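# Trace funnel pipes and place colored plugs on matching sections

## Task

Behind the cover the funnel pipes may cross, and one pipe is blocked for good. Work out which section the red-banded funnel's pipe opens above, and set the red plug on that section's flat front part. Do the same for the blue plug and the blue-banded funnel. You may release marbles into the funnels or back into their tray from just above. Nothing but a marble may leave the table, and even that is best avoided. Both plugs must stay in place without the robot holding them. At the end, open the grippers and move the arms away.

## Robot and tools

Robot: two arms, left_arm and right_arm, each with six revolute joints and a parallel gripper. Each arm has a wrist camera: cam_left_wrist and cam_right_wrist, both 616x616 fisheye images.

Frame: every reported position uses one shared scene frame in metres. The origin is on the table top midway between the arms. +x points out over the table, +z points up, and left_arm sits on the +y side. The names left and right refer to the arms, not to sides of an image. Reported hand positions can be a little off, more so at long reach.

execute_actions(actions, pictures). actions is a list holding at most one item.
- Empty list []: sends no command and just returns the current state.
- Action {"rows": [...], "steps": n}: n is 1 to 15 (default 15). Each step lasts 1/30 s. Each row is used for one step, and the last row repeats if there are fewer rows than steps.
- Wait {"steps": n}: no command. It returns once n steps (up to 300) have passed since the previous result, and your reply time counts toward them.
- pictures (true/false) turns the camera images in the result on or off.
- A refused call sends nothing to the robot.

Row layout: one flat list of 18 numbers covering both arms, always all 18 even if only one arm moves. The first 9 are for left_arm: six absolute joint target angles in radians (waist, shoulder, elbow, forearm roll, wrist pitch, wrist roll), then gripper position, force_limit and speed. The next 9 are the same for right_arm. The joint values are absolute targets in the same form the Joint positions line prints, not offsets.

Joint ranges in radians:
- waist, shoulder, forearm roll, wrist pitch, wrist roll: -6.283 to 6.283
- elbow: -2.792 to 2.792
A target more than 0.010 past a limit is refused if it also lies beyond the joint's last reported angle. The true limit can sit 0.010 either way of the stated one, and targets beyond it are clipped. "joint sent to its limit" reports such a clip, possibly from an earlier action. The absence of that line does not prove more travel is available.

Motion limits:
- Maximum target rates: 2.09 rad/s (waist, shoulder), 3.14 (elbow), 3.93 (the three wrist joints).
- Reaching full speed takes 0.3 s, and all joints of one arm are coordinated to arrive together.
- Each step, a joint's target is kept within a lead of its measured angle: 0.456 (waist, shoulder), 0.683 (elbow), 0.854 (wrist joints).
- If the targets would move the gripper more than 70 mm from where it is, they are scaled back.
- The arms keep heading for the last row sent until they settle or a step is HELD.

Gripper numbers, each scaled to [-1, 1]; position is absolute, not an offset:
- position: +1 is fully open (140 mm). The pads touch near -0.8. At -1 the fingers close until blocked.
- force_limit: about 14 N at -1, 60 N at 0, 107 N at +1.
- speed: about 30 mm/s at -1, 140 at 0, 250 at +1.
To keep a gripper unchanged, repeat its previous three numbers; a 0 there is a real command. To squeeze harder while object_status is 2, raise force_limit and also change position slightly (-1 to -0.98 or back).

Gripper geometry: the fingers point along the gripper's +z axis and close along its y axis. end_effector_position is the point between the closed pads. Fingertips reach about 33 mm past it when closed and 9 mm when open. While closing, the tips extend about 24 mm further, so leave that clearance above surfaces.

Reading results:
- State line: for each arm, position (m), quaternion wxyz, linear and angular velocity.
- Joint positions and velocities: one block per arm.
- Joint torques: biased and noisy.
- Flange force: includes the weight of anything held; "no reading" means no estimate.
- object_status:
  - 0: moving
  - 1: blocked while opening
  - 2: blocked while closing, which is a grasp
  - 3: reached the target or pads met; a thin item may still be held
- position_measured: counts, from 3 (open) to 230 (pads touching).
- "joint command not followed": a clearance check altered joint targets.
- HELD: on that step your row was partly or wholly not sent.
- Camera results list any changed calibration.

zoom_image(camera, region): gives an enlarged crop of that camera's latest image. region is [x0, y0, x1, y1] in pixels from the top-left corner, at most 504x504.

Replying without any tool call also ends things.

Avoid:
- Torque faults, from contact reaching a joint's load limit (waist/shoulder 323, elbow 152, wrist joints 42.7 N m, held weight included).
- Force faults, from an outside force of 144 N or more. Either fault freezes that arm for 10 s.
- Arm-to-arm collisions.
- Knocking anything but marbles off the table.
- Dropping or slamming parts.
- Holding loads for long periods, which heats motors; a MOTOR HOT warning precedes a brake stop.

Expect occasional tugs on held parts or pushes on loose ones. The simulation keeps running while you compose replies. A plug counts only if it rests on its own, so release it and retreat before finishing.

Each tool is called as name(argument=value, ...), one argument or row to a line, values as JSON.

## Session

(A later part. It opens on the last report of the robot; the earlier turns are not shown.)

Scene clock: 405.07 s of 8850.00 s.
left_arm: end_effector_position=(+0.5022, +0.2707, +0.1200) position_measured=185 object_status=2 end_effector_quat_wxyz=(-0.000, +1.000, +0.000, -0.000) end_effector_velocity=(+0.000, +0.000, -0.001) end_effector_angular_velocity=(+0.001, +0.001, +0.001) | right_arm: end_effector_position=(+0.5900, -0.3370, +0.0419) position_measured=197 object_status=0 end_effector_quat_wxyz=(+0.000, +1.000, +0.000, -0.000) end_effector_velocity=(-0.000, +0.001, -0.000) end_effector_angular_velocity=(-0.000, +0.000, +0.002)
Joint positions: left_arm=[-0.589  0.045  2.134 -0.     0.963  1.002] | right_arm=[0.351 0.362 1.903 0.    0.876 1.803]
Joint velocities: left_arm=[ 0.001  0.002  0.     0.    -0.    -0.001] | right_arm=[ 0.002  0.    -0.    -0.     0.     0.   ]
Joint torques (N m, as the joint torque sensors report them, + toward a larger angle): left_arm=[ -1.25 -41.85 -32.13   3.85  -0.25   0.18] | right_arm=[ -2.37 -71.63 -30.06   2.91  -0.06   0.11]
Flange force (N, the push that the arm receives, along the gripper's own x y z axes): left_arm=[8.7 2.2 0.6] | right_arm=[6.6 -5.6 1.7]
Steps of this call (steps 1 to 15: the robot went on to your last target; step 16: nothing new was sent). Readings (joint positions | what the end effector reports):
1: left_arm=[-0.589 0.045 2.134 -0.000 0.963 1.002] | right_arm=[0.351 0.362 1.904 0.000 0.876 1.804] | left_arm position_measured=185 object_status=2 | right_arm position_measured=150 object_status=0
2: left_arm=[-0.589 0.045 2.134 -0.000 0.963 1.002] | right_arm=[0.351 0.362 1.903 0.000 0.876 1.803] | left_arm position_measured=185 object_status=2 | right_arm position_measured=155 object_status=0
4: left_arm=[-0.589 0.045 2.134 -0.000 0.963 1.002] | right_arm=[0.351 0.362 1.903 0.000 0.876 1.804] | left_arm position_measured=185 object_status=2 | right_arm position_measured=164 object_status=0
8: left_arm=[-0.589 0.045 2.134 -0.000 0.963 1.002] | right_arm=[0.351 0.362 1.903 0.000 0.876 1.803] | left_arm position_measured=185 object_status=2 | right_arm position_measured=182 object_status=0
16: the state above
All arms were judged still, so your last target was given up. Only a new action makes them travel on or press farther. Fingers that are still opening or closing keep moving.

execute_actions(
  actions=[
    {"rows": [[-0.5893,0.045,2.1339,0,0.9627,1.0022,-1,-0.3,-0.5, 0.3507,0.285,1.8417,0,1.0149,1.8035,-1,-0.4,-0.5],[-0.5893,0.045,2.1339,0,0.9627,1.0022,-1,-0.3,-0.5, 0.3507,0.285,1.8417,0,1.0149,1.8035,-1,-0.4,-0.5],[-0.5893,0.045,2.1339,0,0.9627,1.0022,-1,-0.3,-0.5, 0.3507,0.285,1.8417,0,1.0149,1.8035,-1,-0.4,-0.5],[-0.5893,0.045,2.1339,0,0.9627,1.0022,-1,-0.3,-0.5, 0.3507,0.285,1.8417,0,1.0149,1.8035,-1,-0.4,-0.5],[-0.5893,0.045,2.1339,0,0.9627,1.0022,-1,-0.3,-0.5, 0.379,0.2061,1.377,0,1.5585,1.8318,-1,-0.4,-0.5]], "steps": 15},
  ],
  pictures=false,
)

execute_actions(
  actions=[
    {"rows": [[-0.5893,0.045,2.1339,0,0.9627,1.0022,-1,-0.3,-0.5, 0.379,0.2061,1.377,0,1.5585,1.8318,-1,-0.4,-0.5],[-0.5893,0.045,2.1339,0,0.9627,1.0022,-1,-0.3,-0.5, 0.379,0.2061,1.377,0,1.5585,1.8318,-1,-0.4,-0.5],[-0.5893,0.045,2.1339,0,0.9627,1.0022,-1,-0.3,-0.5, 0.379,0.2061,1.377,0,1.5585,1.8318,-1,-0.4,-0.5],[-0.5893,0.045,2.1339,0,0.9627,1.0022,-1,-0.3,-0.5, 0.379,0.2061,1.377,0,1.5585,1.8318,-1,-0.4,-0.5],[-0.5893,0.045,2.1339,0,0.9627,1.0022,-1,-0.3,-0.5, 0.379,0.2061,1.377,0,1.5585,1.8318,-1,-0.4,-0.5],[-0.5893,0.045,2.1339,0,0.9627,1.0022,-1,-0.3,-0.5, 0.379,0.2061,1.377,0,1.5585,1.8318,-1,-0.4,-0.5],[-0.5893,0.045,2.1339,0,0.9627,1.0022,-1,-0.3,-0.5, 0.379,0.2061,1.377,0,1.5585,1.8318,-1,-0.4,-0.5],[-0.5893,0.045,2.1339,0,0.9627,1.0022,-1,-0.3,-0.5, 0.6652,0.7031,0.7288,0,1.3597,2.118,-1,-0.4,-0.5]], "steps": 15},
  ],
  pictures=false,
)

execute_actions(
  actions=[
    {"steps": 28},
  ],
)

Scene clock: 415.33 s of 8850.00 s.
left_arm: end_effector_position=(+0.5022, +0.2707, +0.1200) position_measured=185 object_status=2 end_effector_quat_wxyz=(-0.000, +1.000, +0.000, -0.000) end_effector_velocity=(-0.000, +0.000, -0.001) end_effector_angular_velocity=(+0.001, +0.001, +0.000) | right_arm: end_effector_position=(+0.6287, -0.3157, +0.2920) position_measured=197 object_status=2 end_effector_quat_wxyz=(+0.000, +1.000, +0.001, -0.000) end_effector_velocity=(+0.022, +0.043, +0.593) end_effector_angular_velocity=(+0.001, -0.006, -0.004)
Joint positions: left_arm=[-0.589  0.045  2.134 -0.     0.963  1.002] | right_arm=[ 0.368  0.243  1.563 -0.     1.337  1.82 ]
Joint velocities: left_arm=[ 0.     0.001  0.001 -0.    -0.     0.   ] | right_arm=[ 0.052 -0.173 -0.87  -0.     1.037  0.056]
Joint torques (N m, as the joint torque sensors report them, + toward a larger angle): left_arm=[ -1.15 -41.55 -32.25   4.03  -0.27   0.18] | right_arm=[ -0.75 -70.33 -36.83   3.86   0.02   0.37]
Flange force (N, the push that the arm receives, along the gripper's own x y z axes): left_arm=[7.6 2.1 0.6] | right_arm=[8.8 -4.0 -3.6]
Steps of this call (steps 1 to 90: nothing new was sent; then 6.77 s passed at rest; steps 91 to 105: all 15 steps of this action). Readings (joint positions | what the end effector reports):
91: left_arm=[-0.589 0.045 2.134 -0.000 0.963 1.002] | right_arm=[0.351 0.362 1.903 -0.000 0.877 1.803] | left_arm position_measured=185 object_status=2 | right_arm position_measured=197 object_status=2
92: left_arm=[-0.589 0.045 2.134 -0.000 0.963 1.002] | right_arm=[0.351 0.357 1.899 -0.000 0.887 1.803] | left_arm position_measured=185 object_status=2 | right_arm position_measured=197 object_status=2
94: left_arm=[-0.589 0.045 2.134 -0.000 0.963 1.002] | right_arm=[0.351 0.324 1.873 -0.000 0.946 1.803] | left_arm position_measured=185 object_status=2 | right_arm position_measured=197 object_status=2
98: left_arm=[-0.589 0.045 2.134 -0.000 0.963 1.002] | right_arm=[0.355 0.283 1.772 -0.000 1.086 1.806] | left_arm position_measured=185 object_status=2 | right_arm position_measured=197 object_status=2
105: the state above

Scene clock: 415.83 s of 8850.00 s.
left_arm: end_effector_position=(+0.5022, +0.2707, +0.1200) position_measured=185 object_status=2 end_effector_quat_wxyz=(-0.000, +1.000, +0.000, -0.000) end_effector_velocity=(+0.000, -0.000, -0.000) end_effector_angular_velocity=(+0.000, +0.001, -0.000) | right_arm: end_effector_position=(+0.7031, -0.2269, +0.4252) position_measured=197 object_status=2 end_effector_quat_wxyz=(-0.016, +0.999, +0.000, +0.046) end_effector_velocity=(+0.377, +0.436, -0.014) end_effector_angular_velocity=(+0.174, -0.390, +0.004)
Joint positions: left_arm=[-0.589  0.045  2.134 -0.     0.963  1.002] | right_arm=[ 0.453  0.331  1.209 -0.     1.504  1.906]
Joint velocities: left_arm=[-0.     0.001 -0.001 -0.     0.001  0.   ] | right_arm=[ 0.363  0.638 -0.818  0.    -0.246  0.361]
Joint torques (N m, as the joint torque sensors report them, + toward a larger angle): left_arm=[ -0.13 -41.83 -32.13   3.82  -0.23   0.21] | right_arm=[ -0.99 -77.81 -40.84   4.08   0.23   0.13]
Flange force (N, the push that the arm receives, along the gripper's own x y z axes): left_arm=[6.9 3.9 0.7] | right_arm=[4.2 -6.6 0.2]
Steps of this call (steps 1 to 15: all 15 steps of this action). Readings (joint positions | what the end effector reports):
1: left_arm=[-0.589 0.045 2.134 -0.000 0.963 1.002] | right_arm=[0.370 0.237 1.533 -0.000 1.372 1.822] | left_arm position_measured=185 object_status=2 | right_arm position_measured=197 object_status=2
2: left_arm=[-0.589 0.045 2.134 -0.000 0.963 1.002] | right_arm=[0.371 0.231 1.504 -0.000 1.407 1.824] | left_arm position_measured=185 object_status=2 | right_arm position_measured=197 object_status=2
4: left_arm=[-0.589 0.045 2.134 -0.000 0.963 1.002] | right_arm=[0.375 0.220 1.446 -0.000 1.477 1.827] | left_arm position_measured=185 object_status=2 | right_arm position_measured=197 object_status=2
8: left_arm=[-0.589 0.045 2.134 -0.000 0.963 1.002] | right_arm=[0.379 0.206 1.376 -0.000 1.557 1.832] | left_arm position_measured=185 object_status=2 | right_arm position_measured=197 object_status=2
15: the state above

Scene clock: 416.77 s of 8850.00 s.
left_arm: end_effector_position=(+0.5022, +0.2707, +0.1200) position_measured=185 object_status=2 end_effector_quat_wxyz=(-0.000, +1.000, +0.000, -0.000) end_effector_velocity=(-0.000, -0.001, +0.001) end_effector_angular_velocity=(-0.001, -0.001, -0.001) | right_arm: end_effector_position=(+0.8605, +0.0655, +0.3905) position_measured=197 object_status=2 end_effector_quat_wxyz=(-0.091, +0.985, +0.000, +0.149) end_effector_velocity=(+0.000, -0.001, +0.001) end_effector_angular_velocity=(+0.001, -0.001, -0.001)
Joint positions: left_arm=[-0.589  0.045  2.134 -0.     0.963  1.002] | right_arm=[0.665 0.703 0.729 0.    1.36  2.118]
Joint velocities: left_arm=[-0.001 -0.001 -0.001 -0.     0.002 -0.   ] | right_arm=[-0.001 -0.001  0.     0.    -0.001  0.   ]
Joint torques (N m, as the joint torque sensors report them, + toward a larger angle): left_arm=[ -0.94 -42.27 -32.13   3.89  -0.24   0.15] | right_arm=[  -1.05 -112.45  -40.73    3.98   -0.94   -0.07]
Flange force (N, the push that the arm receives, along the gripper's own x y z axes): left_arm=[8.2 2.7 0.6] | right_arm=[12.0 -8.4 0.3]
Steps of this call (steps 1 to 28: the robot went on to your last target). Readings (joint positions | what the end effector reports):
1: left_arm=[-0.589 0.045 2.134 -0.000 0.963 1.002] | right_arm=[0.466 0.352 1.181 -0.000 1.496 1.919] | left_arm position_measured=185 object_status=2 | right_arm position_measured=197 object_status=2
2: left_arm=[-0.589 0.045 2.134 -0.000 0.963 1.002] | right_arm=[0.478 0.374 1.154 -0.000 1.488 1.931] | left_arm position_measured=185 object_status=2 | right_arm position_measured=197 object_status=2
4: left_arm=[-0.589 0.045 2.134 -0.000 0.963 1.002] | right_arm=[0.502 0.417 1.098 -0.000 1.471 1.955] | left_arm position_measured=185 object_status=2 | right_arm position_measured=197 object_status=2
8: left_arm=[-0.589 0.045 2.134 -0.000 0.963 1.002] | right_arm=[0.551 0.503 0.987 -0.000 1.438 2.004] | left_arm position_measured=185 object_status=2 | right_arm position_measured=197 object_status=2
28: the state above
camera_calibration (this result's frames):
cam_left_wrist: T_world_to_cam=[[0.151407, -0.98832, 0.0172915, 0.181774], [-0.869283, -0.124803, 0.4783, 0.406494], [-0.470556, -0.0874491, -0.878026, 0.564514], [0, 0, 0, 1]] pos_world=[0.591472, 0.279748, 0.298089]
cam_right_wrist: T_world_to_cam=[[-0.0853962, -0.978662, -0.186893, 0.199737], [-0.995239, 0.0749448, 0.0623035, 0.832648], [-0.0469675, 0.191323, -0.980403, 0.581341], [0, 0, 0, 1]] pos_world=[0.873045, 0.0218486, 0.555401]

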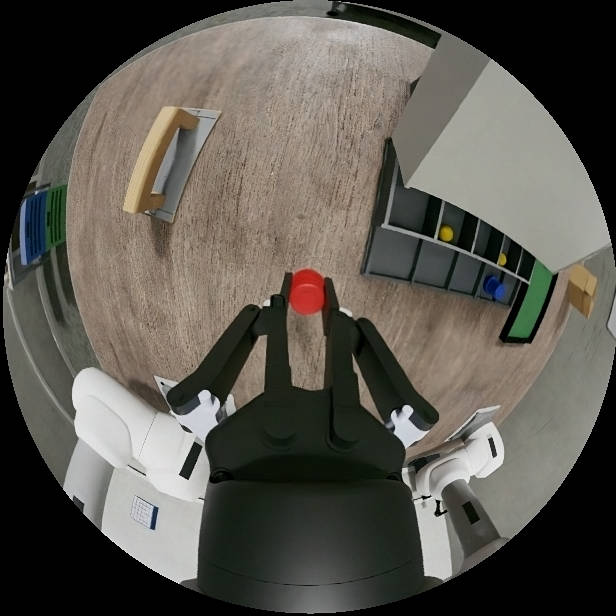

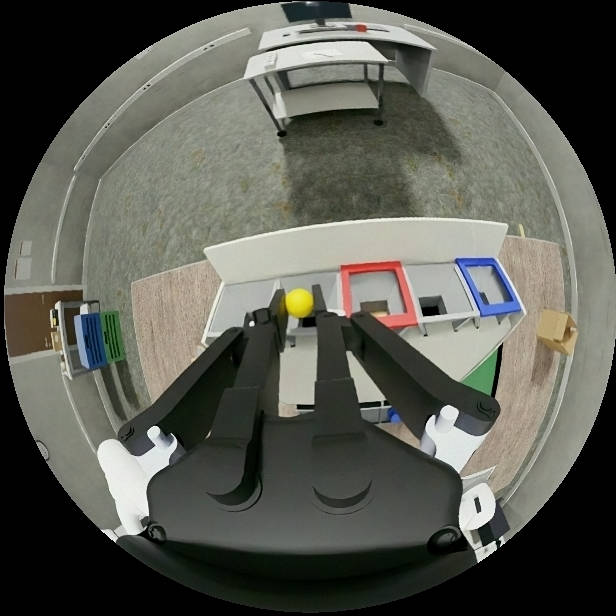

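execute_actions(
  actions=[
    {"rows": [[-0.5893,0.045,2.1339,0,0.9627,1.0022,-1,-0.3,-0.5, 0.6652,0.7031,0.7288,0,1.3597,2.118,0,-0.4,0],[-0.5893,0.045,2.1339,0,0.9627,1.0022,-1,-0.3,-0.5, 0.6652,0.7031,0.7288,0,1.3597,2.118,0,-0.4,0],[-0.5893,0.045,2.1339,0,0.9627,1.0022,-1,-0.3,-0.5, 0.6652,0.7031,0.7288,0,1.3597,2.118,0,-0.4,0],[-0.5893,0.045,2.1339,0,0.9627,1.0022,-1,-0.3,-0.5, 0.6652,0.7031,0.7288,0,1.3597,2.118,0,-0.4,0],[-0.5893,0.045,2.1339,0,0.9627,1.0022,-1,-0.3,-0.5, 0.6652,0.7031,0.7288,0,1.3597,2.118,0,-0.4,0],[-0.5893,0.045,2.1339,0,0.9627,1.0022,-1,-0.3,-0.5, 0.6652,0.7031,0.7288,0,1.3597,2.118,0,-0.4,0],[-0.5893,0.045,2.1339,0,0.9627,1.0022,-1,-0.3,-0.5, 0.6652,0.7031,0.7288,0,1.3597,2.118,0,-0.4,0],[-0.5893,0.045,2.1339,0,0.9627,1.0022,-1,-0.3,-0.5, 0.6652,0.7031,0.7288,0,1.3597,2.118,0,-0.4,0],[-0.5893,0.045,2.1339,0,0.9627,1.0022,-1,-0.3,-0.5, 0.6652,0.7031,0.7288,0,1.3597,2.118,0,-0.4,0],[-0.5893,0.045,2.1339,0,0.9627,1.0022,-1,-0.3,-0.5, 0.6652,0.7031,0.7288,0,1.3597,2.118,0,-0.4,0],[-0.5893,0.045,2.1339,0,0.9627,1.0022,-1,-0.3,-0.5, 0.379,0.2061,1.377,0,1.5585,1.8318,0,-0.4,0]], "steps": 15},
  ],
  pictures=true,
)

execute_actions(
  actions=[
    {"steps": 20},
  ],
  pictures=false,
)

execute_actions(
  actions=[
    {"rows": [[-0.5893,0.045,2.1339,0,0.9627,1.0022,-1,-0.3,-0.5, 0.3313,0.38,1.7067,0,1.0549,1.784,0,-0.4,0]], "steps": 15},
  ],
  pictures=false,
)

execute_actions(
  actions=[
    {"steps": 10},
  ],
)

Scene clock: 428.50 s of 8850.00 s.
left_arm: end_effector_position=(+0.5022, +0.2707, +0.1200) position_measured=185 object_status=2 end_effector_quat_wxyz=(-0.000, +1.000, +0.000, -0.000) end_effector_velocity=(-0.000, +0.001, -0.001) end_effector_angular_velocity=(+0.001, +0.002, +0.001) | right_arm: end_effector_position=(+0.8438, +0.0096, +0.3949) position_measured=129 object_status=0 end_effector_quat_wxyz=(-0.073, +0.989, +0.000, +0.130) end_effector_velocity=(-0.193, -0.568, +0.096) end_effector_angular_velocity=(-0.315, +0.337, -0.033)
Joint positions: left_arm=[-0.589  0.045  2.134 -0.     0.963  1.002] | right_arm=[0.627 0.642 0.815 0.    1.386 2.081]
Joint velocities: left_arm=[ 0.001  0.002  0.001 -0.    -0.    -0.   ] | right_arm=[-0.392 -0.662  0.852  0.     0.259 -0.376]
Joint torques (N m, as the joint torque sensors report them, + toward a larger angle): left_arm=[ -0.74 -41.5  -32.5    3.93  -0.29   0.21] | right_arm=[  12.87 -112.69  -43.44    4.66   -1.13   -0.38]
Flange force (N, the push that the arm receives, along the gripper's own x y z axes): left_arm=[7.1 2.8 1.4] | right_arm=[10.7 -6.8 -1.6]
Steps of this call (steps 1 to 30: the robot went on to your last target; steps 31 to 90: nothing new was sent; then 8.23 s passed at rest; steps 91 to 105: all 15 steps of this action). Readings (joint positions | what the end effector reports):
91: left_arm=[-0.589 0.045 2.134 -0.000 0.963 1.002] | right_arm=[0.665 0.703 0.729 0.000 1.360 2.118] | left_arm position_measured=185 object_status=2 | right_arm position_measured=197 object_status=0
92: left_arm=[-0.589 0.045 2.134 -0.000 0.963 1.002] | right_arm=[0.665 0.703 0.729 0.000 1.360 2.118] | left_arm position_measured=185 object_status=2 | right_arm position_measured=197 object_status=0
94: left_arm=[-0.589 0.045 2.134 -0.000 0.963 1.002] | right_arm=[0.665 0.703 0.729 0.000 1.360 2.118] | left_arm position_measured=185 object_status=2 | right_arm position_measured=177 object_status=0
98: left_arm=[-0.589 0.045 2.134 -0.000 0.963 1.002] | right_arm=[0.665 0.703 0.729 0.000 1.360 2.118] | left_arm position_measured=185 object_status=2 | right_arm position_measured=147 object_status=0
105: the state above
camera_calibration (this result's frames):
cam_left_wrist: T_world_to_cam=[[0.151407, -0.98832, 0.0172915, 0.181774], [-0.869283, -0.124803, 0.4783, 0.406494], [-0.470556, -0.0874491, -0.878026, 0.564514], [0, 0, 0, 1]] pos_world=[0.591472, 0.279748, 0.298089]
cam_right_wrist: T_world_to_cam=[[-0.094377, -0.984462, -0.148078, 0.136716], [-0.991993, 0.0804565, 0.0973472, 0.803279], [-0.0839208, 0.15608, -0.984173, 0.628537], [0, 0, 0, 1]] pos_world=[0.862498, -0.0281396, 0.560637]

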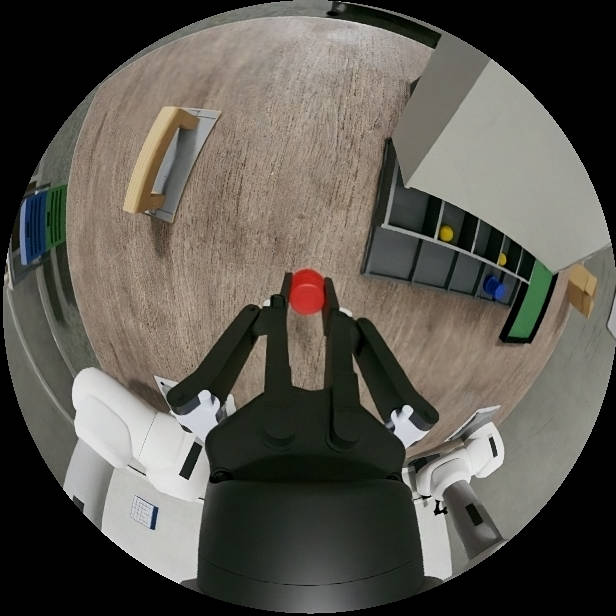

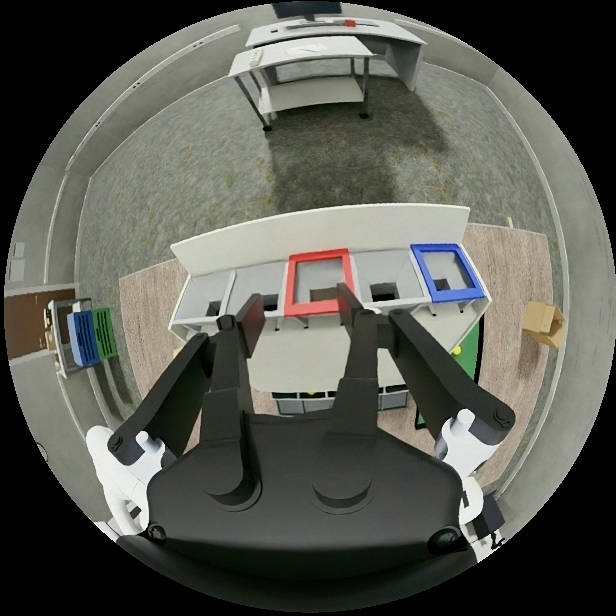

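Scene clock: 429.17 s of 8850.00 s.
left_arm: end_effector_position=(+0.5022, +0.2707, +0.1200) position_measured=185 object_status=2 end_effector_quat_wxyz=(-0.000, +1.000, +0.000, -0.000) end_effector_velocity=(-0.001, +0.000, -0.000) end_effector_angular_velocity=(+0.001, +0.001, +0.001) | right_arm: end_effector_position=(+0.6285, -0.3025, +0.4207) position_measured=129 object_status=3 end_effector_quat_wxyz=(-0.001, +1.000, +0.000, +0.004) end_effector_velocity=(-0.263, -0.231, -0.004) end_effector_angular_velocity=(-0.068, +0.242, -0.003)
Joint positions: left_arm=[-0.589  0.045  2.134 -0.     0.963  1.002] | right_arm=[0.386 0.218 1.361 0.    1.553 1.839]
Joint velocities: left_arm=[ 0.     0.     0.001 -0.     0.001 -0.   ] | right_arm=[-0.22  -0.395  0.495  0.     0.151 -0.217]
Joint torques (N m, as the joint torque sensors report them, + toward a larger angle): left_arm=[ -0.6  -41.71 -32.13   3.84  -0.28   0.25] | right_arm=[  8.12 -36.52 -41.16   4.63  -1.24   0.09]
Flange force (N, the push that the arm receives, along the gripper's own x y z axes): left_arm=[7.6 3.2 0.9] | right_arm=[0.8 -0.5 -3.3]
Steps of this call (steps 1 to 20: the robot went on to your last target). Readings (joint positions | what the end effector reports):
1: left_arm=[-0.589 0.045 2.134 -0.000 0.963 1.002] | right_arm=[0.615 0.620 0.843 0.000 1.394 2.068] | left_arm position_measured=185 object_status=2 | right_arm position_measured=129 object_status=0
2: left_arm=[-0.589 0.045 2.134 -0.000 0.963 1.002] | right_arm=[0.603 0.599 0.870 0.000 1.403 2.056] | left_arm position_measured=185 object_status=2 | right_arm position_measured=129 object_status=3
4: left_arm=[-0.589 0.045 2.134 -0.000 0.963 1.002] | right_arm=[0.578 0.556 0.926 0.000 1.420 2.032] | left_arm position_measured=185 object_status=2 | right_arm position_measured=129 object_status=3
8: left_arm=[-0.589 0.045 2.134 -0.000 0.963 1.002] | right_arm=[0.529 0.470 1.036 0.000 1.454 1.983] | left_arm position_measured=185 object_status=2 | right_arm position_measured=129 object_status=3
20: the state above

Scene clock: 429.67 s of 8850.00 s.
left_arm: end_effector_position=(+0.5022, +0.2707, +0.1200) position_measured=185 object_status=2 end_effector_quat_wxyz=(-0.000, +1.000, +0.000, -0.000) end_effector_velocity=(-0.000, +0.001, -0.000) end_effector_angular_velocity=(+0.001, +0.002, +0.001) | right_arm: end_effector_position=(+0.6607, -0.3303, +0.1543) position_measured=129 object_status=3 end_effector_quat_wxyz=(+0.000, +1.000, +0.000, -0.000) end_effector_velocity=(-0.019, -0.074, -0.578) end_effector_angular_velocity=(-0.001, +0.006, -0.000)
Joint positions: left_arm=[-0.589  0.045  2.134 -0.     0.963  1.002] | right_arm=[0.337 0.358 1.668 0.    1.115 1.79 ]
Joint velocities: left_arm=[ 0.001  0.001 -0.    -0.     0.002  0.   ] | right_arm=[-0.095  0.361  0.635  0.    -0.99  -0.094]
Joint torques (N m, as the joint torque sensors report them, + toward a larger angle): left_arm=[ -0.9  -41.51 -32.24   3.93  -0.31   0.28] | right_arm=[ -0.28 -79.7  -37.62   3.87   0.34   0.06]
Flange force (N, the push that the arm receives, along the gripper's own x y z axes): left_arm=[7.6 2.6 0.4] | right_arm=[4.0 -2.2 2.1]
Steps of this call (steps 1 to 15: all 15 steps of this action). Readings (joint positions | what the end effector reports):
1: left_arm=[-0.589 0.045 2.134 -0.000 0.963 1.002] | right_arm=[0.381 0.209 1.374 0.000 1.556 1.834] | left_arm position_measured=185 object_status=2 | right_arm position_measured=129 object_status=3
2: left_arm=[-0.589 0.045 2.134 -0.000 0.963 1.002] | right_arm=[0.378 0.206 1.389 0.000 1.550 1.831] | left_arm position_measured=185 object_status=2 | right_arm position_measured=129 object_status=3
4: left_arm=[-0.589 0.045 2.134 -0.000 0.963 1.002] | right_arm=[0.373 0.222 1.429 0.000 1.493 1.826] | left_arm position_measured=185 object_status=2 | right_arm position_measured=129 object_status=3
8: left_arm=[-0.589 0.045 2.134 -0.000 0.963 1.002] | right_arm=[0.360 0.272 1.515 0.000 1.357 1.813] | left_arm position_measured=185 object_status=2 | right_arm position_measured=129 object_status=3
15: the state above

Scene clock: 430.00 s of 8850.00 s.
left_arm: end_effector_position=(+0.5022, +0.2707, +0.1200) position_measured=185 object_status=2 end_effector_quat_wxyz=(-0.000, +1.000, +0.000, -0.000) end_effector_velocity=(+0.001, +0.000, -0.001) end_effector_angular_velocity=(-0.000, -0.000, +0.001) | right_arm: end_effector_position=(+0.6588, -0.3349, +0.1198) position_measured=129 object_status=3 end_effector_quat_wxyz=(+0.000, +1.000, +0.000, -0.000) end_effector_velocity=(+0.000, -0.001, +0.001) end_effector_angular_velocity=(+0.000, -0.001, -0.001)
Joint positions: left_arm=[-0.589  0.045  2.134 -0.     0.963  1.002] | right_arm=[0.331 0.38  1.707 0.    1.055 1.784]
Joint velocities: left_arm=[ 0.001  0.002  0.    -0.    -0.002 -0.   ] | right_arm=[-0.001 -0.002 -0.    -0.     0.001 -0.   ]
Joint torques (N m, as the joint torque sensors report them, + toward a larger angle): left_arm=[ -1.03 -41.48 -32.49   3.91  -0.17   0.18] | right_arm=[ -0.43 -78.71 -34.1    3.56   0.11   0.08]
Flange force (N, the push that the arm receives, along the gripper's own x y z axes): left_arm=[7.1 1.5 0.8] | right_arm=[10.0 -2.7 1.8]
Steps of this call (steps 1 to 10: the robot went on to your last target). Readings (joint positions | what the end effector reports):
1: left_arm=[-0.589 0.045 2.134 -0.000 0.963 1.002] | right_arm=[0.334 0.370 1.688 0.000 1.085 1.787] | left_arm position_measured=185 object_status=2 | right_arm position_measured=129 object_status=3
2: left_arm=[-0.589 0.045 2.134 -0.000 0.963 1.002] | right_arm=[0.332 0.377 1.701 0.000 1.065 1.785] | left_arm position_measured=185 object_status=2 | right_arm position_measured=129 object_status=3
4: left_arm=[-0.589 0.045 2.134 -0.000 0.963 1.002] | right_arm=[0.331 0.380 1.707 0.000 1.056 1.784] | left_arm position_measured=185 object_status=2 | right_arm position_measured=129 object_status=3
8: left_arm=[-0.589 0.045 2.134 -0.000 0.963 1.002] | right_arm=[0.331 0.380 1.707 0.000 1.055 1.784] | left_arm position_measured=185 object_status=2 | right_arm position_measured=129 object_status=3
10: the state above
camera_calibration (this result's frames):
cam_left_wrist: T_world_to_cam=[[0.151407, -0.98832, 0.0172914, 0.181774], [-0.869283, -0.124803, 0.4783, 0.406494], [-0.470555, -0.087449, -0.878026, 0.564514], [0, 0, 0, 1]] pos_world=[0.591472, 0.279748, 0.298089]
cam_right_wrist: T_world_to_cam=[[-0.110063, -0.993625, 0.0243935, -0.27404], [-0.934925, 0.111828, 0.336765, 0.618539], [-0.337346, 0.0142591, -0.941273, 0.510409], [0, 0, 0, 1]] pos_world=[0.72031, -0.348741, 0.278817]

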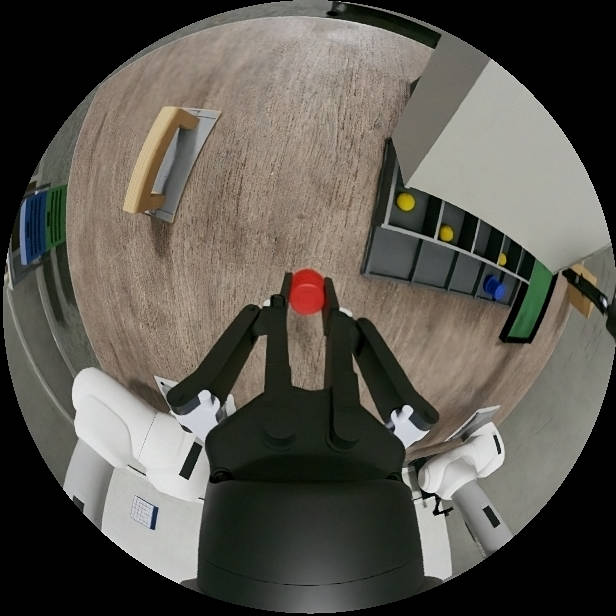

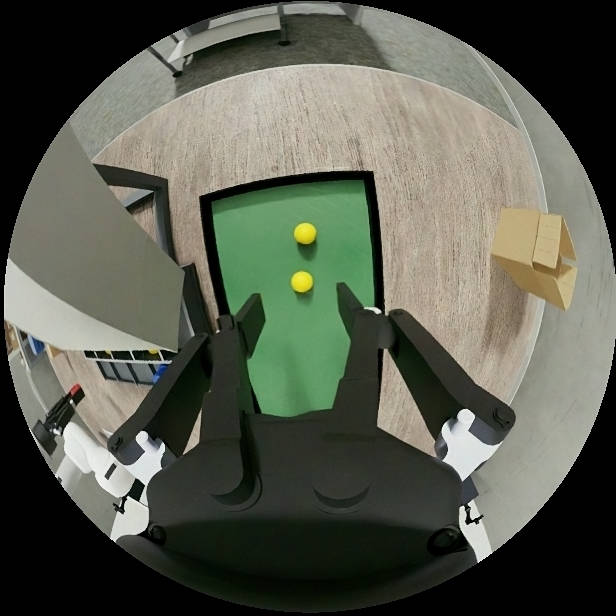

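execute_actions(
  actions=[
    {"rows": [[-0.5893,0.045,2.1339,0,0.9627,1.0022,-1,-0.3,-0.5, 0.3313,0.415,1.7365,0,0.9901,1.784,0,-0.4,0],[-0.5893,0.045,2.1339,0,0.9627,1.0022,-1,-0.3,-0.5, 0.3313,0.415,1.7365,0,0.9901,1.784,0,-0.4,0],[-0.5893,0.045,2.1339,0,0.9627,1.0022,-1,-0.3,-0.5, 0.3313,0.415,1.7365,0,0.9901,1.784,0,-0.4,0],[-0.5893,0.045,2.1339,0,0.9627,1.0022,-1,-0.3,-0.5, 0.3313,0.415,1.7365,0,0.9901,1.784,0,-0.4,0],[-0.5893,0.045,2.1339,0,0.9627,1.0022,-1,-0.3,-0.5, 0.3313,0.45,1.7663,0,0.9253,1.784,0,-0.4,0],[-0.5893,0.045,2.1339,0,0.9627,1.0022,-1,-0.3,-0.5, 0.3313,0.45,1.7663,0,0.9253,1.784,0,-0.4,0],[-0.5893,0.045,2.1339,0,0.9627,1.0022,-1,-0.3,-0.5, 0.3313,0.45,1.7663,0,0.9253,1.784,0,-0.4,0],[-0.5893,0.045,2.1339,0,0.9627,1.0022,-1,-0.3,-0.5, 0.3313,0.45,1.7663,0,0.9253,1.784,0,-0.4,0],[-0.5893,0.045,2.1339,0,0.9627,1.0022,-1,-0.3,-0.5, 0.3313,0.45,1.7663,0,0.9253,1.784,0,-0.4,0],[-0.5893,0.045,2.1339,0,0.9627,1.0022,-1,-0.3,-0.5, 0.3313,0.45,1.7663,0,0.9253,1.784,0,-0.4,0],[-0.5893,0.045,2.1339,0,0.9627,1.0022,-1,-0.3,-0.5, 0.3313,0.45,1.7663,0,0.9253,1.784,-1,-0.4,-0.5]], "steps": 15},
  ],
  pictures=false,
)

execute_actions(
  actions=[
    {"steps": 18},
  ],
  pictures=false,
)

Scene clock: 437.40 s of 8850.00 s.
left_arm: end_effector_position=(+0.5022, +0.2707, +0.1200) position_measured=185 object_status=2 end_effector_quat_wxyz=(-0.000, +1.000, +0.000, -0.000) end_effector_velocity=(+0.000, +0.000, -0.001) end_effector_angular_velocity=(+0.000, +0.000, +0.000) | right_arm: end_effector_position=(+0.6587, -0.3350, +0.0417) position_measured=145 object_status=0 end_effector_quat_wxyz=(+0.000, +1.000, +0.000, -0.000) end_effector_velocity=(+0.000, +0.001, +0.001) end_effector_angular_velocity=(+0.000, -0.001, +0.001)
Joint positions: left_arm=[-0.589  0.045  2.134 -0.     0.963  1.002] | right_arm=[ 0.331  0.45   1.767 -0.     0.925  1.784]
Joint velocities: left_arm=[ 0.     0.001  0.001 -0.    -0.001 -0.   ] | right_arm=[ 0.001 -0.001 -0.001 -0.     0.     0.   ]
Joint torques (N m, as the joint torque sensors report them, + toward a larger angle): left_arm=[ -1.16 -41.21 -32.26   3.93  -0.25   0.14] | right_arm=[  0.55 -81.4  -31.49   3.23  -0.15  -0.05]
Flange force (N, the push that the arm receives, along the gripper's own x y z axes): left_arm=[7.5 1.7 0.3] | right_arm=[7.7 -1.7 1.4]
Steps of this call (steps 1 to 30: the robot went on to your last target; steps 31 to 120: nothing new was sent; then 2.90 s passed at rest; steps 121 to 135: all 15 steps of this action). Readings (joint positions | what the end effector reports):
121: left_arm=[-0.589 0.045 2.134 -0.000 0.963 1.002] | right_arm=[0.331 0.380 1.707 -0.000 1.054 1.784] | left_arm position_measured=185 object_status=2 | right_arm position_measured=129 object_status=3
122: left_arm=[-0.589 0.045 2.134 -0.000 0.963 1.002] | right_arm=[0.331 0.385 1.710 -0.000 1.044 1.784] | left_arm position_measured=185 object_status=2 | right_arm position_measured=129 object_status=3
124: left_arm=[-0.589 0.045 2.134 -0.000 0.963 1.002] | right_arm=[0.331 0.409 1.732 -0.000 1.001 1.784] | left_arm position_measured=185 object_status=2 | right_arm position_measured=129 object_status=3
128: left_arm=[-0.589 0.045 2.134 -0.000 0.963 1.002] | right_arm=[0.331 0.446 1.763 -0.000 0.933 1.784] | left_arm position_measured=185 object_status=2 | right_arm position_measured=129 object_status=3
135: the state above

Scene clock: 438.00 s of 8850.00 s.
left_arm: end_effector_position=(+0.5022, +0.2707, +0.1200) position_measured=185 object_status=2 end_effector_quat_wxyz=(-0.000, +1.000, +0.000, -0.000) end_effector_velocity=(+0.001, -0.001, +0.000) end_effector_angular_velocity=(+0.000, -0.000, -0.001) | right_arm: end_effector_position=(+0.6589, -0.3349, +0.0419) position_measured=197 object_status=2 end_effector_quat_wxyz=(+0.000, +1.000, +0.000, -0.000) end_effector_velocity=(+0.001, -0.000, +0.002) end_effector_angular_velocity=(+0.001, -0.003, -0.001)
Joint positions: left_arm=[-0.589  0.045  2.134 -0.     0.963  1.002] | right_arm=[ 0.331  0.45   1.766 -0.     0.925  1.784]
Joint velocities: left_arm=[-0.001  0.001 -0.002  0.     0.     0.   ] | right_arm=[-0.001 -0.002 -0.001  0.    -0.    -0.   ]
Joint torques (N m, as the joint torque sensors report them, + toward a larger angle): left_arm=[ -0.84 -42.4  -31.92   4.01  -0.35   0.17] | right_arm=[ -1.02 -79.41 -31.17   3.29   0.08   0.03]
Flange force (N, the push that the arm receives, along the gripper's own x y z axes): left_arm=[9.1 3.4 0.7] | right_arm=[4.9 -2.8 -0.9]
Steps of this call (steps 1 to 15: the robot went on to your last target; steps 16 to 18: nothing new was sent). Readings (joint positions | what the end effector reports):
1: left_arm=[-0.589 0.045 2.134 -0.000 0.963 1.002] | right_arm=[0.331 0.450 1.767 -0.000 0.925 1.784] | left_arm position_measured=185 object_status=2 | right_arm position_measured=150 object_status=0
2: left_arm=[-0.589 0.045 2.134 -0.000 0.963 1.002] | right_arm=[0.331 0.450 1.767 -0.000 0.925 1.784] | left_arm position_measured=185 object_status=2 | right_arm position_measured=155 object_status=0
4: left_arm=[-0.589 0.045 2.134 -0.000 0.963 1.002] | right_arm=[0.331 0.450 1.766 -0.000 0.925 1.784] | left_arm position_measured=185 object_status=2 | right_arm position_measured=164 object_status=0
8: left_arm=[-0.589 0.045 2.134 -0.000 0.963 1.002] | right_arm=[0.331 0.450 1.766 -0.000 0.925 1.784] | left_arm position_measured=185 object_status=2 | right_arm position_measured=182 object_status=0
18: the state above
All arms were judged still, so your last target was given up. Only a new action makes them travel on or press farther. Fingers that are still opening or closing keep moving.

execute_actions(
  actions=[
    {"rows": [[-0.5893,0.045,2.1339,0,0.9627,1.0022,-1,-0.3,-0.5, 0.3313,0.38,1.7067,0,1.0549,1.784,-1,-0.4,-0.5],[-0.5893,0.045,2.1339,0,0.9627,1.0022,-1,-0.3,-0.5, 0.3313,0.38,1.7067,0,1.0549,1.784,-1,-0.4,-0.5],[-0.5893,0.045,2.1339,0,0.9627,1.0022,-1,-0.3,-0.5, 0.3313,0.38,1.7067,0,1.0549,1.784,-1,-0.4,-0.5],[-0.5893,0.045,2.1339,0,0.9627,1.0022,-1,-0.3,-0.5, 0.3313,0.38,1.7067,0,1.0549,1.784,-1,-0.4,-0.5],[-0.5893,0.045,2.1339,0,0.9627,1.0022,-1,-0.3,-0.5, 0.379,0.2061,1.377,0,1.5585,1.8318,-1,-0.4,-0.5]], "steps": 15},
  ],
  pictures=false,
)

execute_actions(
  actions=[
    {"rows": [[-0.5893,0.045,2.1339,0,0.9627,1.0022,-1,-0.3,-0.5, 0.379,0.2061,1.377,0,1.5585,1.8318,-1,-0.4,-0.5],[-0.5893,0.045,2.1339,0,0.9627,1.0022,-1,-0.3,-0.5, 0.379,0.2061,1.377,0,1.5585,1.8318,-1,-0.4,-0.5],[-0.5893,0.045,2.1339,0,0.9627,1.0022,-1,-0.3,-0.5, 0.379,0.2061,1.377,0,1.5585,1.8318,-1,-0.4,-0.5],[-0.5893,0.045,2.1339,0,0.9627,1.0022,-1,-0.3,-0.5, 0.379,0.2061,1.377,0,1.5585,1.8318,-1,-0.4,-0.5],[-0.5893,0.045,2.1339,0,0.9627,1.0022,-1,-0.3,-0.5, 0.379,0.2061,1.377,0,1.5585,1.8318,-1,-0.4,-0.5],[-0.5893,0.045,2.1339,0,0.9627,1.0022,-1,-0.3,-0.5, 0.379,0.2061,1.377,0,1.5585,1.8318,-1,-0.4,-0.5],[-0.5893,0.045,2.1339,0,0.9627,1.0022,-1,-0.3,-0.5, 0.7225,0.7226,0.72,0,1.2489,2.1753,-1,-0.4,-0.5]], "steps": 15},
  ],
  pictures=false,
)

execute_actions(
  actions=[
    {"steps": 30},
  ],
)

Scene clock: 452.33 s of 8850.00 s.
left_arm: end_effector_position=(+0.5022, +0.2707, +0.1200) position_measured=185 object_status=2 end_effector_quat_wxyz=(-0.000, +1.000, +0.000, -0.000) end_effector_velocity=(+0.000, +0.000, -0.000) end_effector_angular_velocity=(+0.001, +0.001, +0.000) | right_arm: end_effector_position=(+0.6515, -0.3144, +0.3066) position_measured=197 object_status=2 end_effector_quat_wxyz=(-0.000, +1.000, +0.001, -0.000) end_effector_velocity=(-0.116, +0.040, +0.603) end_effector_angular_velocity=(+0.001, -0.004, -0.002)
Joint positions: left_arm=[-0.589  0.045  2.134 -0.     0.963  1.002] | right_arm=[0.361 0.272 1.498 0.    1.372 1.814]
Joint velocities: left_arm=[ 0.     0.001 -0.001  0.     0.001  0.   ] | right_arm=[ 0.093 -0.353 -0.639 -0.     0.988  0.096]
Joint torques (N m, as the joint torque sensors report them, + toward a larger angle): left_arm=[ -0.69 -41.83 -32.17   3.9   -0.29   0.32] | right_arm=[ -2.55 -74.61 -37.95   3.9    0.1   -0.11]
Flange force (N, the push that the arm receives, along the gripper's own x y z axes): left_arm=[7.4 3.2 0.5] | right_arm=[9.1 -6.9 -1.2]
Steps of this call (steps 1 to 90: nothing new was sent; then 10.83 s passed at rest; steps 91 to 105: all 15 steps of this action). Readings (joint positions | what the end effector reports):
91: left_arm=[-0.589 0.045 2.134 -0.000 0.963 1.002] | right_arm=[0.331 0.450 1.766 0.000 0.926 1.784] | left_arm position_measured=185 object_status=2 | right_arm position_measured=197 object_status=2
92: left_arm=[-0.589 0.045 2.134 -0.000 0.963 1.002] | right_arm=[0.331 0.445 1.762 0.000 0.936 1.784] | left_arm position_measured=185 object_status=2 | right_arm position_measured=197 object_status=2
94: left_arm=[-0.589 0.045 2.134 -0.000 0.963 1.002] | right_arm=[0.331 0.413 1.734 0.000 0.996 1.784] | left_arm position_measured=185 object_status=2 | right_arm position_measured=197 object_status=2
98: left_arm=[-0.589 0.045 2.134 -0.000 0.963 1.002] | right_arm=[0.339 0.358 1.652 0.000 1.133 1.791] | left_arm position_measured=185 object_status=2 | right_arm position_measured=197 object_status=2
105: the state above

Scene clock: 452.83 s of 8850.00 s.
left_arm: end_effector_position=(+0.5022, +0.2707, +0.1200) position_measured=185 object_status=2 end_effector_quat_wxyz=(-0.000, +1.000, +0.000, -0.000) end_effector_velocity=(-0.001, +0.001, +0.000) end_effector_angular_velocity=(-0.000, +0.000, +0.000) | right_arm: end_effector_position=(+0.7145, -0.2042, +0.4265) position_measured=197 object_status=2 end_effector_quat_wxyz=(-0.024, +0.998, +0.000, +0.063) end_effector_velocity=(+0.354, +0.472, -0.023) end_effector_angular_velocity=(+0.222, -0.444, +0.006)
Joint positions: left_arm=[-0.589  0.045  2.134 -0.     0.963  1.002] | right_arm=[0.475 0.343 1.193 0.    1.471 1.928]
Joint velocities: left_arm=[ 0.    -0.002  0.001 -0.     0.    -0.   ] | right_arm=[ 0.392  0.601 -0.744  0.    -0.35   0.389]
Joint torques (N m, as the joint torque sensors report them, + toward a larger angle): left_arm=[ -1.55 -40.96 -32.34   3.83  -0.21   0.26] | right_arm=[  0.61 -80.24 -39.93   4.1   -0.39   0.07]
Flange force (N, the push that the arm receives, along the gripper's own x y z axes): left_arm=[6.7 0.3 -0.2] | right_arm=[7.1 -6.1 -3.6]
Steps of this call (steps 1 to 15: all 15 steps of this action). Readings (joint positions | what the end effector reports):
1: left_arm=[-0.589 0.045 2.134 -0.000 0.963 1.002] | right_arm=[0.365 0.260 1.476 0.000 1.405 1.817] | left_arm position_measured=185 object_status=2 | right_arm position_measured=197 object_status=2
2: left_arm=[-0.589 0.045 2.134 -0.000 0.963 1.002] | right_arm=[0.368 0.249 1.454 0.000 1.439 1.820] | left_arm position_measured=185 object_status=2 | right_arm position_measured=197 object_status=2
4: left_arm=[-0.589 0.045 2.134 -0.000 0.963 1.002] | right_arm=[0.374 0.225 1.412 0.000 1.504 1.827] | left_arm position_measured=185 object_status=2 | right_arm position_measured=197 object_status=2
8: left_arm=[-0.589 0.045 2.134 -0.000 0.963 1.002] | right_arm=[0.383 0.210 1.368 0.000 1.555 1.836] | left_arm position_measured=185 object_status=2 | right_arm position_measured=197 object_status=2
15: the state above

Scene clock: 453.83 s of 8850.00 s.
left_arm: end_effector_position=(+0.5022, +0.2707, +0.1200) position_measured=185 object_status=2 end_effector_quat_wxyz=(-0.000, +1.000, +0.000, -0.000) end_effector_velocity=(-0.000, +0.000, -0.000) end_effector_angular_velocity=(+0.000, +0.001, +0.000) | right_arm: end_effector_position=(+0.8589, +0.1388, +0.3896) position_measured=197 object_status=2 end_effector_quat_wxyz=(-0.127, +0.975, +0.000, +0.184) end_effector_velocity=(+0.000, -0.001, +0.001) end_effector_angular_velocity=(-0.000, +0.000, -0.001)
Joint positions: left_arm=[-0.589  0.045  2.134 -0.     0.963  1.002] | right_arm=[0.723 0.723 0.72  0.    1.249 2.175]
Joint velocities: left_arm=[ 0.  0. -0. -0.  0.  0.] | right_arm=[-0.001 -0.001  0.     0.     0.001  0.   ]
Joint torques (N m, as the joint torque sensors report them, + toward a larger angle): left_arm=[ -1.03 -40.67 -31.91   3.93  -0.24   0.3 ] | right_arm=[  -1.49 -114.84  -40.49    3.89   -1.13   -0.04]
Flange force (N, the push that the arm receives, along the gripper's own x y z axes): left_arm=[6.7 1.8 -0.7] | right_arm=[14.4 -12.1 2.7]
Steps of this call (steps 1 to 30: the robot went on to your last target). Readings (joint positions | what the end effector reports):
1: left_arm=[-0.589 0.045 2.134 -0.000 0.963 1.002] | right_arm=[0.488 0.363 1.168 0.000 1.460 1.941] | left_arm position_measured=185 object_status=2 | right_arm position_measured=197 object_status=2
2: left_arm=[-0.589 0.045 2.134 -0.000 0.963 1.002] | right_arm=[0.501 0.383 1.143 0.000 1.448 1.954] | left_arm position_measured=185 object_status=2 | right_arm position_measured=197 object_status=2
4: left_arm=[-0.589 0.045 2.134 -0.000 0.963 1.002] | right_arm=[0.528 0.424 1.092 0.000 1.424 1.981] | left_arm position_measured=185 object_status=2 | right_arm position_measured=197 object_status=2
8: left_arm=[-0.589 0.045 2.134 -0.000 0.963 1.002] | right_arm=[0.580 0.504 0.992 0.000 1.377 2.033] | left_arm position_measured=185 object_status=2 | right_arm position_measured=197 object_status=2
30: the state above
camera_calibration (this result's frames):
cam_left_wrist: T_world_to_cam=[[0.151407, -0.98832, 0.0172914, 0.181774], [-0.869283, -0.124803, 0.4783, 0.406494], [-0.470556, -0.0874491, -0.878026, 0.564514], [0, 0, 0, 1]] pos_world=[0.591472, 0.279748, 0.298089]
cam_right_wrist: T_world_to_cam=[[-0.0649556, -0.962481, -0.263461, 0.281197], [-0.997649, 0.068416, -0.00397095, 0.85439], [0.0218469, 0.262584, -0.964662, 0.491264], [0, 0, 0, 1]] pos_world=[0.859914, 0.083195, 0.551381]

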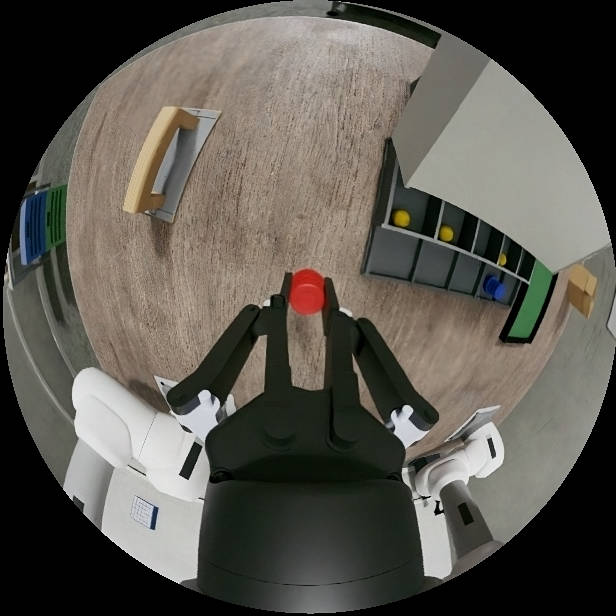

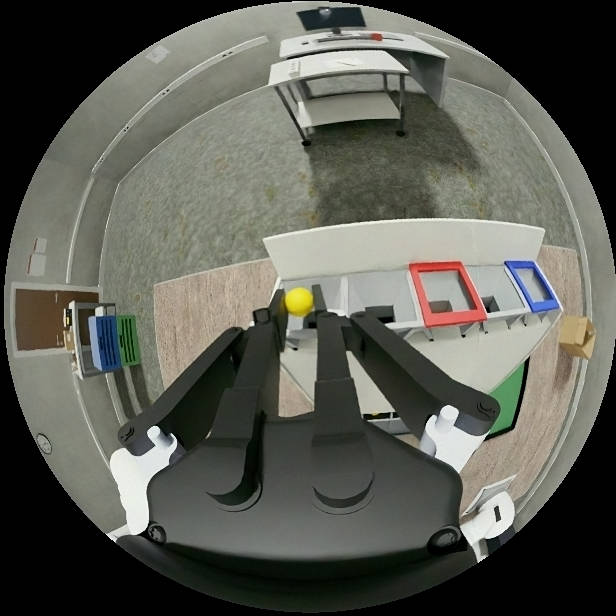

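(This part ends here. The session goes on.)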